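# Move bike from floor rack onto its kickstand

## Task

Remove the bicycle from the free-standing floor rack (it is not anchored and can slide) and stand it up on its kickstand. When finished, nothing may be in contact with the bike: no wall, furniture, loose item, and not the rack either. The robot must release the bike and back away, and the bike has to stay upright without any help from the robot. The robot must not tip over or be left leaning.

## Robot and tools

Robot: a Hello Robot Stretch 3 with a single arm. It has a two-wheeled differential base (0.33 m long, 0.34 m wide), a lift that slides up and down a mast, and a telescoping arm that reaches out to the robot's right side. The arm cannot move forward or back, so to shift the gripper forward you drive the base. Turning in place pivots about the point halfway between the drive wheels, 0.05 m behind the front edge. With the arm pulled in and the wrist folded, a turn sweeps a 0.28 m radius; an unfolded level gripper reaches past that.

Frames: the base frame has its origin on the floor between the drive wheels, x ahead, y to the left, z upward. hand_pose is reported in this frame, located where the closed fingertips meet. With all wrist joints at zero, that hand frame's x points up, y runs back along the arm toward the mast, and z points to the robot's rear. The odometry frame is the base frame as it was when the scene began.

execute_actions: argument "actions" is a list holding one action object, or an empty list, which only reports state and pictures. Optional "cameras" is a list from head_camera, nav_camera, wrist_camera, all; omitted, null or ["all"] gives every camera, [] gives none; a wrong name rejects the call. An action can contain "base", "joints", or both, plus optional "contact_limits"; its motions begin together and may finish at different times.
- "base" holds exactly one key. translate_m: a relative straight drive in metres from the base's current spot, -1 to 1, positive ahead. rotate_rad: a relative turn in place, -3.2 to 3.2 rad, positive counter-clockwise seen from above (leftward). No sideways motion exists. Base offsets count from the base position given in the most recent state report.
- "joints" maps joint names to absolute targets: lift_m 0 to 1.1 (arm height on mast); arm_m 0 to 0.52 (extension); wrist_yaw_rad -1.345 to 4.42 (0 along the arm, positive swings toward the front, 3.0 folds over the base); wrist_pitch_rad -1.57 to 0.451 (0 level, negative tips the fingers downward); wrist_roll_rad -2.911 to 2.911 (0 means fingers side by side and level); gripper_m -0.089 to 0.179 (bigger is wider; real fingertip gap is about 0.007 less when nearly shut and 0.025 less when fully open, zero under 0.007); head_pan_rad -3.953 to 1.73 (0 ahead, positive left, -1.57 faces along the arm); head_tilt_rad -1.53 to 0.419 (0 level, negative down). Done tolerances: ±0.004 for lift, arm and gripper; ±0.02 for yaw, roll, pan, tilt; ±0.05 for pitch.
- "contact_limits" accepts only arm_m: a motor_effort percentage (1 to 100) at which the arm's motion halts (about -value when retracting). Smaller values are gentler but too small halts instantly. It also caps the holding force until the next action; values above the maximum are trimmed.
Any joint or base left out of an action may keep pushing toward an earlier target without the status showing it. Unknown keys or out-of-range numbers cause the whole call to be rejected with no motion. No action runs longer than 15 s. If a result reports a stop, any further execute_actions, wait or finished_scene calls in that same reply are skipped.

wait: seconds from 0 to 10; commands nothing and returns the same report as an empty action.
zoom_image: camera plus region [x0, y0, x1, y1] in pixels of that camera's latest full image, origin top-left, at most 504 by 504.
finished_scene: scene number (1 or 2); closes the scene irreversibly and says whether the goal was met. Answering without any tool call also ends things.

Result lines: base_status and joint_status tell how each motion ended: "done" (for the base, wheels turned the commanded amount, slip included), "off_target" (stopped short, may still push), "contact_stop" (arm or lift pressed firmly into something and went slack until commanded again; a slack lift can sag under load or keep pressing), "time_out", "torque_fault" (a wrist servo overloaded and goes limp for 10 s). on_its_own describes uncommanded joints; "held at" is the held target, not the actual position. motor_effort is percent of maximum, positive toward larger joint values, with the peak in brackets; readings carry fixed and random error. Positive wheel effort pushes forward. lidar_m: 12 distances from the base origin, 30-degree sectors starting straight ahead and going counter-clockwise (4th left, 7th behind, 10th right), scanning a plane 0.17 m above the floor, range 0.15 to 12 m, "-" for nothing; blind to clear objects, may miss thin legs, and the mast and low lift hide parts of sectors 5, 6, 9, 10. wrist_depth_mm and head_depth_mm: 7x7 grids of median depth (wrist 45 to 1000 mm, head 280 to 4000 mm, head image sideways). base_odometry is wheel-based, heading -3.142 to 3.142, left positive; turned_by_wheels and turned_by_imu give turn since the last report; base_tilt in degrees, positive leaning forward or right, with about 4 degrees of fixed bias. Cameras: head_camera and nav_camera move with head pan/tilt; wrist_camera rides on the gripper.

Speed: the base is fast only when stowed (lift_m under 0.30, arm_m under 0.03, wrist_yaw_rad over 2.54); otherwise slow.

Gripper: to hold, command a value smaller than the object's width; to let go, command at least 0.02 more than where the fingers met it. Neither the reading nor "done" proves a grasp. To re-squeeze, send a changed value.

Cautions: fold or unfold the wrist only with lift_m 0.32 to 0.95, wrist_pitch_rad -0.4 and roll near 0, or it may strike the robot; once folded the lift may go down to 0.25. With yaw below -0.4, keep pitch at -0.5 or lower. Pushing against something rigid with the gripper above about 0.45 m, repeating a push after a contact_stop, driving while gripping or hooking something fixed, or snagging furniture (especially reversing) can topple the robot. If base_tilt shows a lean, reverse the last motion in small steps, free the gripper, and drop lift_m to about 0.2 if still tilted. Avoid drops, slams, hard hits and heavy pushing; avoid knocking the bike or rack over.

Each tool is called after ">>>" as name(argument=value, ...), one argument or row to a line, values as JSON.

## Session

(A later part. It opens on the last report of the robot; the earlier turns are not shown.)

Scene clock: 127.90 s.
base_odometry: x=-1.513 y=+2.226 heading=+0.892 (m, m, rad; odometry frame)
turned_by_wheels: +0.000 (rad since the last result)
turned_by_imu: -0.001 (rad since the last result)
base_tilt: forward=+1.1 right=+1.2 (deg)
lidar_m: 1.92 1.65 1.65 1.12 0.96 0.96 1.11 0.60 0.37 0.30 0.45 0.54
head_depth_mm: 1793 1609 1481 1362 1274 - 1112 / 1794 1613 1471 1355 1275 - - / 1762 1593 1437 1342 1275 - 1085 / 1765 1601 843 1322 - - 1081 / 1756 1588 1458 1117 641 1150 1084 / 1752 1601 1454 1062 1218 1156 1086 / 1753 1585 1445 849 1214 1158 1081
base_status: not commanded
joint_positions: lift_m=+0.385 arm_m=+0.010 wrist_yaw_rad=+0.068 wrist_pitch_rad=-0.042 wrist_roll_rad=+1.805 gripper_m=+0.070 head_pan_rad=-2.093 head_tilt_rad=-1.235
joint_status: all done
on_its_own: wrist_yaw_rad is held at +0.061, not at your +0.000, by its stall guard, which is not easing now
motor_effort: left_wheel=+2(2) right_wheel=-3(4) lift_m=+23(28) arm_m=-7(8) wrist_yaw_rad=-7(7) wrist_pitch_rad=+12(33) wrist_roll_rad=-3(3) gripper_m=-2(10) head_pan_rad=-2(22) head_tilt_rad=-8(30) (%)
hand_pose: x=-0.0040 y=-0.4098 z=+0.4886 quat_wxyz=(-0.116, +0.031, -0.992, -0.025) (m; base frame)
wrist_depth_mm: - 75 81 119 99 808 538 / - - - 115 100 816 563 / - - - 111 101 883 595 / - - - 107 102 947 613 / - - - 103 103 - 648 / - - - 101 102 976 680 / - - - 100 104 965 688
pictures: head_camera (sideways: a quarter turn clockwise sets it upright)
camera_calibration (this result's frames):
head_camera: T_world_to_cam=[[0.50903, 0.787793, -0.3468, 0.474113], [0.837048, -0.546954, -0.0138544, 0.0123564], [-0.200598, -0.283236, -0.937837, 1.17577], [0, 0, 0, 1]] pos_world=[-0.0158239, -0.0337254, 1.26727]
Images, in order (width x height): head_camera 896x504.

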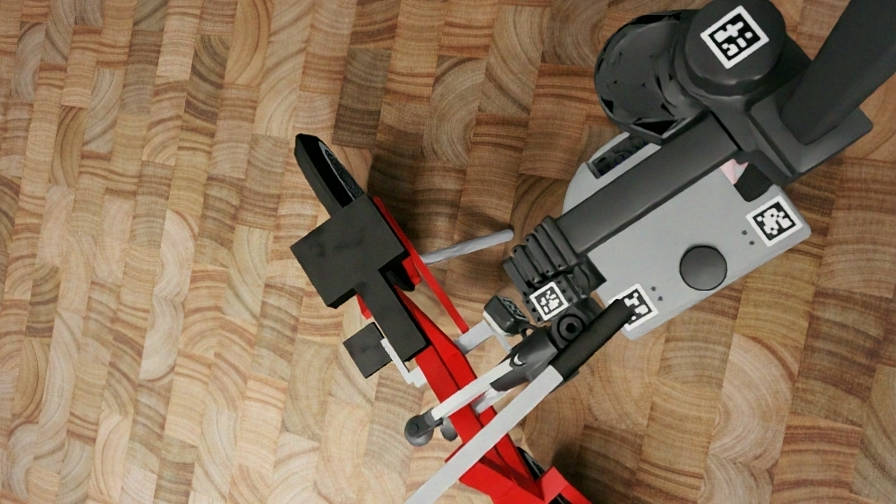

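>>> execute_actions(
  actions=[
    {"joints":{"gripper_m":0.12,"arm_m":0}},
  ],
  cameras=[],
)

>>> execute_actions(
  actions=[
    {"joints":{"wrist_yaw_rad":1.5}},
  ],
  cameras=["head_camera"],
)

Scene clock: 135.17 s.
base_odometry: x=-1.513 y=+2.226 heading=+0.892 (m, m, rad; odometry frame)
turned_by_wheels: +0.000 (rad since the last result)
turned_by_imu: -0.001 (rad since the last result)
base_tilt: forward=+1.2 right=+1.1 (deg)
lidar_m: 1.92 1.65 1.65 1.12 0.96 0.96 1.10 0.60 0.37 0.30 0.45 0.54
head_depth_mm: 1786 1627 1478 1358 1277 - 1107 / 1782 1620 1466 1361 1264 - - / 1764 1605 1429 1352 1281 - 1087 / 1755 1596 841 1323 - - 1090 / 1759 1598 1463 1120 634 1153 1088 / 1752 1594 1463 1211 1224 1156 1084 / 1750 1589 1449 927 1211 1151 1083
base_status: not commanded
joint_positions: lift_m=+0.385 arm_m=+0.000 wrist_yaw_rad=+0.065 wrist_pitch_rad=-0.025 wrist_roll_rad=+1.805 gripper_m=+0.120 head_pan_rad=-2.093 head_tilt_rad=-1.235
joint_status: all done
on_its_own: wrist_yaw_rad is held at +0.061, not at your +0.000, by its stall guard, which is not easing now
motor_effort: left_wheel=+2(2) right_wheel=-2(4) lift_m=+23(23) arm_m=-7(9) wrist_yaw_rad=-4(7) wrist_pitch_rad=+7(12) wrist_roll_rad=-3(2) gripper_m=+1(81) head_pan_rad=-4(3) head_tilt_rad=-9(8) (%)
hand_pose: x=-0.0046 y=-0.4005 z=+0.4930 quat_wxyz=(-0.116, +0.031, -0.993, -0.016) (m; base frame)
wrist_depth_mm: - 86 89 125 107 798 555 / - - 124 - 109 873 585 / - - - - 110 922 591 / - - - 130 111 946 632 / - - - 125 112 1000 655 / - - - 121 113 - 701 / - - - 117 114 - 174
pictures: none
No camera images: the call's "cameras" was empty. Leave "cameras" out to get every camera's image.

Scene clock: 137.60 s.
base_odometry: x=-1.513 y=+2.226 heading=+0.891 (m, m, rad; odometry frame)
turned_by_wheels: -0.001 (rad since the last result)
turned_by_imu: -0.005 (rad since the last result)
base_tilt: forward=+1.1 right=+1.1 (deg)
lidar_m: 1.92 1.65 1.65 1.12 0.96 0.96 1.10 1.87 0.38 0.27 0.28 0.43
head_depth_mm: 1780 1611 1475 1355 1275 - 1111 / 1778 1615 1470 1352 1263 - - / 1757 1605 1468 1348 1274 - 1086 / 1759 1598 1463 1308 - - 1084 / 1743 1587 1451 769 - 1136 1090 / 1746 1581 1447 1071 1025 1139 1087 / 1739 1581 1437 1329 1215 1135 1083
base_status: not commanded
joint_positions: lift_m=+0.385 arm_m=+0.000 wrist_yaw_rad=+1.394 wrist_pitch_rad=-0.022 wrist_roll_rad=+1.882 gripper_m=+0.120 head_pan_rad=-2.095 head_tilt_rad=-1.237
joint_status: wrist_yaw_rad off_target (ended at +1.394, target +1.500)
on_its_own: wrist_yaw_rad is at rest, and its effort (+100) is outside its rest range (-12 to +12)
motor_effort: left_wheel=-7(7) right_wheel=+14(22) lift_m=+20(24) arm_m=+1(10) wrist_yaw_rad=+100(100) wrist_pitch_rad=+6(12) wrist_roll_rad=-35(36) gripper_m=-6(6) head_pan_rad=-2(3) head_tilt_rad=-7(8) (%)
hand_pose: x=+0.2303 y=-0.1897 z=+0.4938 quat_wxyz=(-0.111, +0.633, -0.759, -0.108) (m; base frame)
wrist_depth_mm: - - - - - 154 143 / - - - - - 164 208 / - - - - 56 181 180 / - - - 51 159 954 396 / - - - 77 - - 698 / - - 136 137 - - 758 / - 123 128 - - - 730
pictures: head_camera (sideways: a quarter turn clockwise sets it upright)
camera_calibration (this result's frames):
head_camera: T_world_to_cam=[[0.510909, 0.787519, -0.344654, 0.471306], [0.836032, -0.548502, -0.0139841, 0.0125315], [-0.200056, -0.280997, -0.938626, 1.17679], [0, 0, 0, 1]] pos_world=[-0.0158477, -0.0336153, 1.26718]
Images, in order (width x height): head_camera 896x504.

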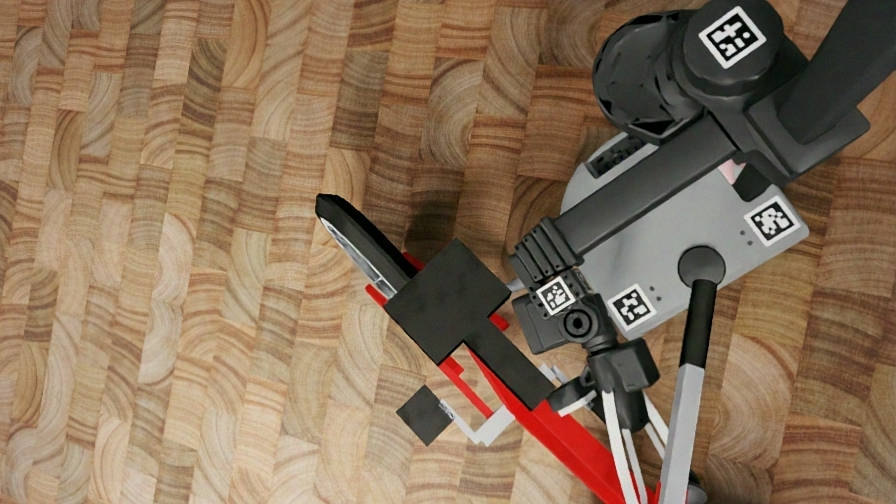

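>>> execute_actions(
  actions=[
    {"joints":{"wrist_yaw_rad":1.2,"head_pan_rad":-1.3,"head_tilt_rad":-1.2}},
  ],
  cameras=["head_camera","nav_camera"],
)

Scene clock: 142.83 s.
base_odometry: x=-1.513 y=+2.226 heading=+0.893 (m, m, rad; odometry frame)
turned_by_wheels: +0.001 (rad since the last result)
turned_by_imu: +0.001 (rad since the last result)
base_tilt: forward=+1.2 right=+1.1 (deg)
lidar_m: 1.93 1.65 1.65 1.12 0.96 0.96 1.10 1.89 0.40 0.28 0.28 0.44
head_depth_mm: 1881 1675 1514 1382 1253 1173 1120 / 1860 1667 1506 1381 997 1179 - / 1848 1659 1484 1344 1271 - - / 1850 1648 1502 1363 1254 - - / 1840 1651 1490 1370 1212 1157 1070 / 1839 1645 1490 1036 1237 1160 1081 / 1830 1652 1487 1340 1220 1162 1074
base_status: not commanded
joint_positions: lift_m=+0.385 arm_m=+0.000 wrist_yaw_rad=+1.208 wrist_pitch_rad=+0.005 wrist_roll_rad=+1.840 gripper_m=+0.120 head_pan_rad=-1.307 head_tilt_rad=-1.199
joint_status: all done
on_its_own: right_wheel is at rest, and its effort (-19) is outside its rest range (-18 to +18)
motor_effort: left_wheel=+3(4) right_wheel=-19(24) lift_m=+23(23) arm_m=-4(4) wrist_yaw_rad=-7(45) wrist_pitch_rad=-1(3) wrist_roll_rad=-17(31) gripper_m=-4(6) head_pan_rad=+4(45) head_tilt_rad=+0(9) (%)
hand_pose: x=+0.2183 y=-0.2362 z=+0.5007 quat_wxyz=(-0.111, +0.563, -0.816, -0.074) (m; base frame)
wrist_depth_mm: - - - - - - 144 / - - - - - 167 148 / - - - 51 50 173 161 / - - - 55 63 177 170 / - - - 70 148 987 285 / - - 139 109 - - 700 / - 122 125 145 - - 753
pictures: head_camera (sideways: a quarter turn clockwise sets it upright), nav_camera (sideways: a quarter turn counterclockwise sets it upright)
camera_calibration (this result's frames):
head_camera: T_world_to_cam=[[-0.194, 0.904483, -0.379834, 0.521424], [0.978701, 0.204949, -0.0118343, 0.00886293], [0.0671427, -0.37404, -0.924979, 1.15744], [0, 0, 0, 1]] pos_world=[0.0147688, -0.0405091, 1.26876]
nav_camera: T_world_to_cam=[[0.211431, -0.909136, 0.358843, -0.425612], [-0.967209, -0.247478, -0.0571081, 0.126006], [0.140725, -0.335002, -0.931649, 1.16302], [0, 0, 0, 1]] pos_world=[0.0481955, 0.0338595, 1.24346]
Images, in order (width x height): head_camera 896x504, nav_camera 672x504.

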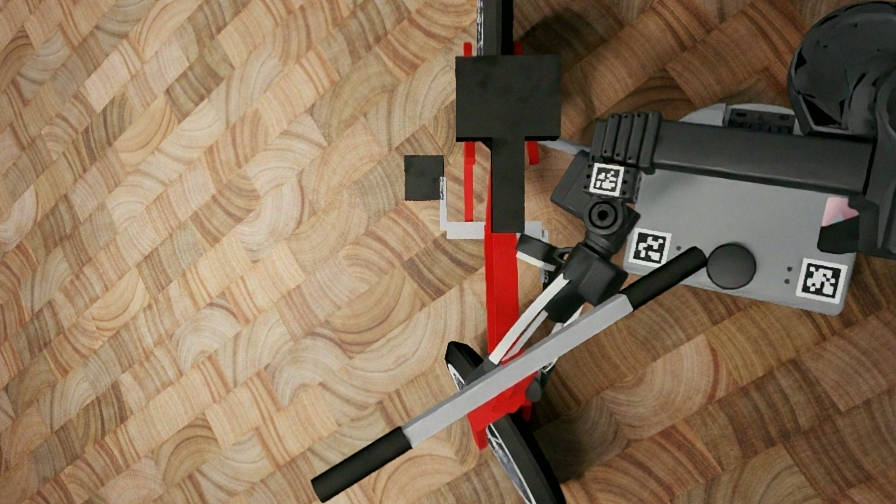

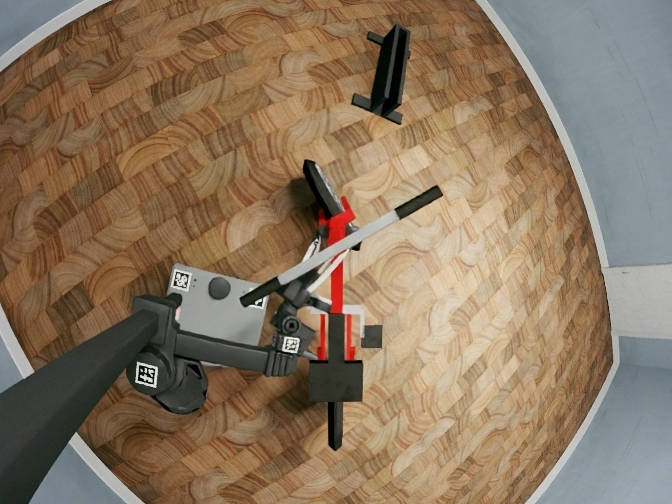

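>>> execute_actions(
  actions=[
    {"base":{"translate_m":-0.15}},
  ],
  cameras=["head_camera"],
)

Scene clock: 153.97 s.
base_odometry: x=-1.608 y=+2.109 heading=+0.893 (m, m, rad; odometry frame)
turned_by_wheels: +0.000 (rad since the last result)
turned_by_imu: -0.001 (rad since the last result)
base_tilt: forward=+1.2 right=+1.1 (deg)
lidar_m: 2.04 1.76 1.75 0.99 0.85 0.85 0.98 1.68 0.45 0.40 0.33 0.55
head_depth_mm: 1889 1675 1518 1359 1263 1179 1117 / 1885 1676 1514 1337 1269 1192 - / 1873 1679 1506 806 1293 - - / 1840 1657 1507 1153 1283 - - / 1853 1660 1496 1329 1213 1161 1072 / 1834 1645 1496 1222 1233 1164 1077 / 1847 1652 1487 979 1249 1158 1078
base_status: done
joint_positions: lift_m=+0.385 arm_m=+0.000 wrist_yaw_rad=+1.196 wrist_pitch_rad=-0.022 wrist_roll_rad=+1.807 gripper_m=+0.120 head_pan_rad=-1.306 head_tilt_rad=-1.198
joint_status: not commanded
motor_effort: left_wheel=+1(9) right_wheel=-1(30) lift_m=+23(22) arm_m=-3(4) wrist_yaw_rad=+4(52) wrist_pitch_rad=+6(7) wrist_roll_rad=-4(17) gripper_m=-1(3) head_pan_rad=+4(4) head_tilt_rad=-1(0) (%)
hand_pose: x=+0.2166 y=-0.2386 z=+0.4938 quat_wxyz=(-0.091, +0.558, -0.821, -0.075) (m; base frame)
wrist_depth_mm: - - - 140 - 780 227 / - - - 163 - 265 408 / - - - 198 - 356 445 / - - - 250 315 372 485 / - 237 257 - - 420 582 / - 222 - - - - 705 / 169 - - - - - 685
pictures: head_camera (sideways: a quarter turn clockwise sets it upright)
camera_calibration (this result's frames):
head_camera: T_world_to_cam=[[-0.194838, 0.903805, -0.381018, 0.522972], [0.978486, 0.205979, -0.011761, 0.0087689], [0.0678522, -0.375112, -0.924493, 1.1568], [0, 0, 0, 1]] pos_world=[0.0148232, -0.0405407, 1.26882]
Images, in order (width x height): head_camera 896x504.

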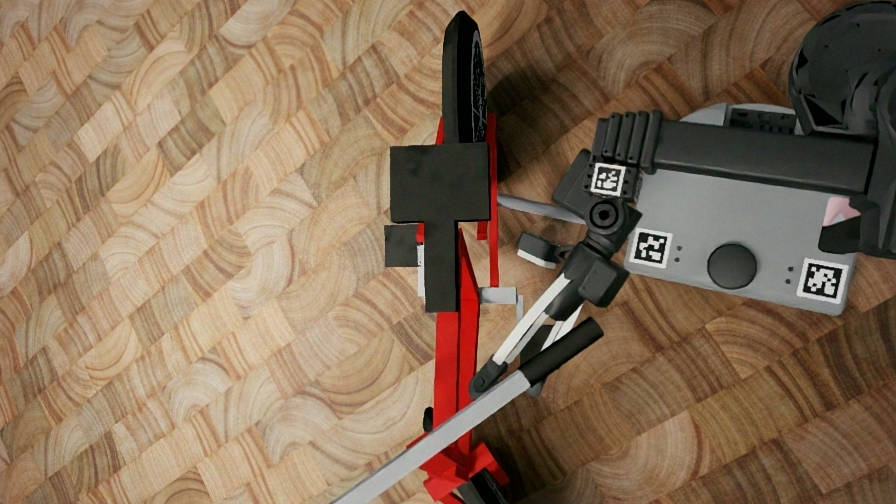

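>>> execute_actions(
  actions=[
    {"base":{"translate_m":-0.5},"joints":{"wrist_yaw_rad":1.7,"head_pan_rad":-0.7,"head_tilt_rad":-0.9}},
  ],
  cameras=["head_camera"],
)

Scene clock: 162.87 s.
base_odometry: x=-1.921 y=+1.720 heading=+0.893 (m, m, rad; odometry frame)
turned_by_wheels: +0.000 (rad since the last result)
turned_by_imu: -0.002 (rad since the last result)
base_tilt: forward=+1.2 right=+1.1 (deg)
lidar_m: 1.06 2.11 1.02 0.57 0.49 0.49 0.57 0.96 2.67 0.56 0.54 0.60
head_depth_mm: 2855 2564 1987 1653 1411 1229 1096 / 2848 2542 2005 1656 1419 1211 1117 / 2877 2515 1993 1659 1213 1231 1131 / 2885 2531 2008 1660 1252 1232 1073 / 2835 2499 1993 1246 1382 1251 1092 / 2863 2528 2003 1538 1390 1232 1089 / 2850 2508 1940 1176 1414 1237 1090
base_status: done
joint_positions: lift_m=+0.385 arm_m=+0.000 wrist_yaw_rad=+1.703 wrist_pitch_rad=-0.024 wrist_roll_rad=+1.804 gripper_m=+0.120 head_pan_rad=-0.707 head_tilt_rad=-0.902
joint_status: all done
motor_effort: left_wheel=+2(2) right_wheel=-1(5) lift_m=+22(23) arm_m=-3(3) wrist_yaw_rad=-2(13) wrist_pitch_rad=+7(12) wrist_roll_rad=-2(4) gripper_m=+0(4) head_pan_rad=+4(43) head_tilt_rad=+2(26) (%)
hand_pose: x=+0.2320 y=-0.1114 z=+0.4931 quat_wxyz=(-0.067, +0.746, -0.655, -0.096) (m; base frame)
wrist_depth_mm: - - - 712 824 727 556 / - - - - - 858 588 / - - - - - 926 610 / - - - - - 966 633 / - - - - - - 665 / - - - - - - 695 / - - - - - - 686
pictures: head_camera (sideways: a quarter turn clockwise sets it upright)
camera_calibration (this result's frames):
head_camera: T_world_to_cam=[[-0.555774, 0.538364, -0.633466, 0.854029], [0.69258, 0.721321, 0.00539217, -0.0118174], [0.459835, -0.435729, -0.773752, 0.95849], [0, 0, 0, 1]] pos_world=[0.0420841, -0.0336129, 1.2827]
Images, in order (width x height): head_camera 896x504.

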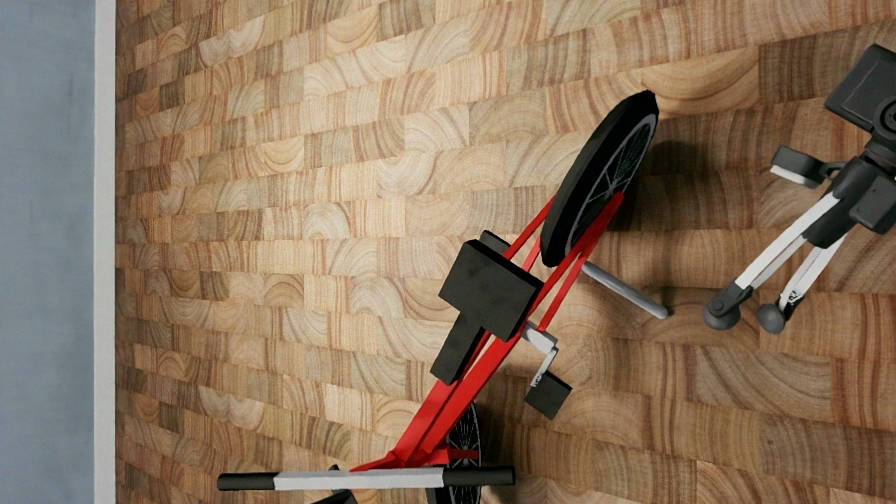

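>>> finished_scene(
  scene=1,
)

The scene is finished: the task was done.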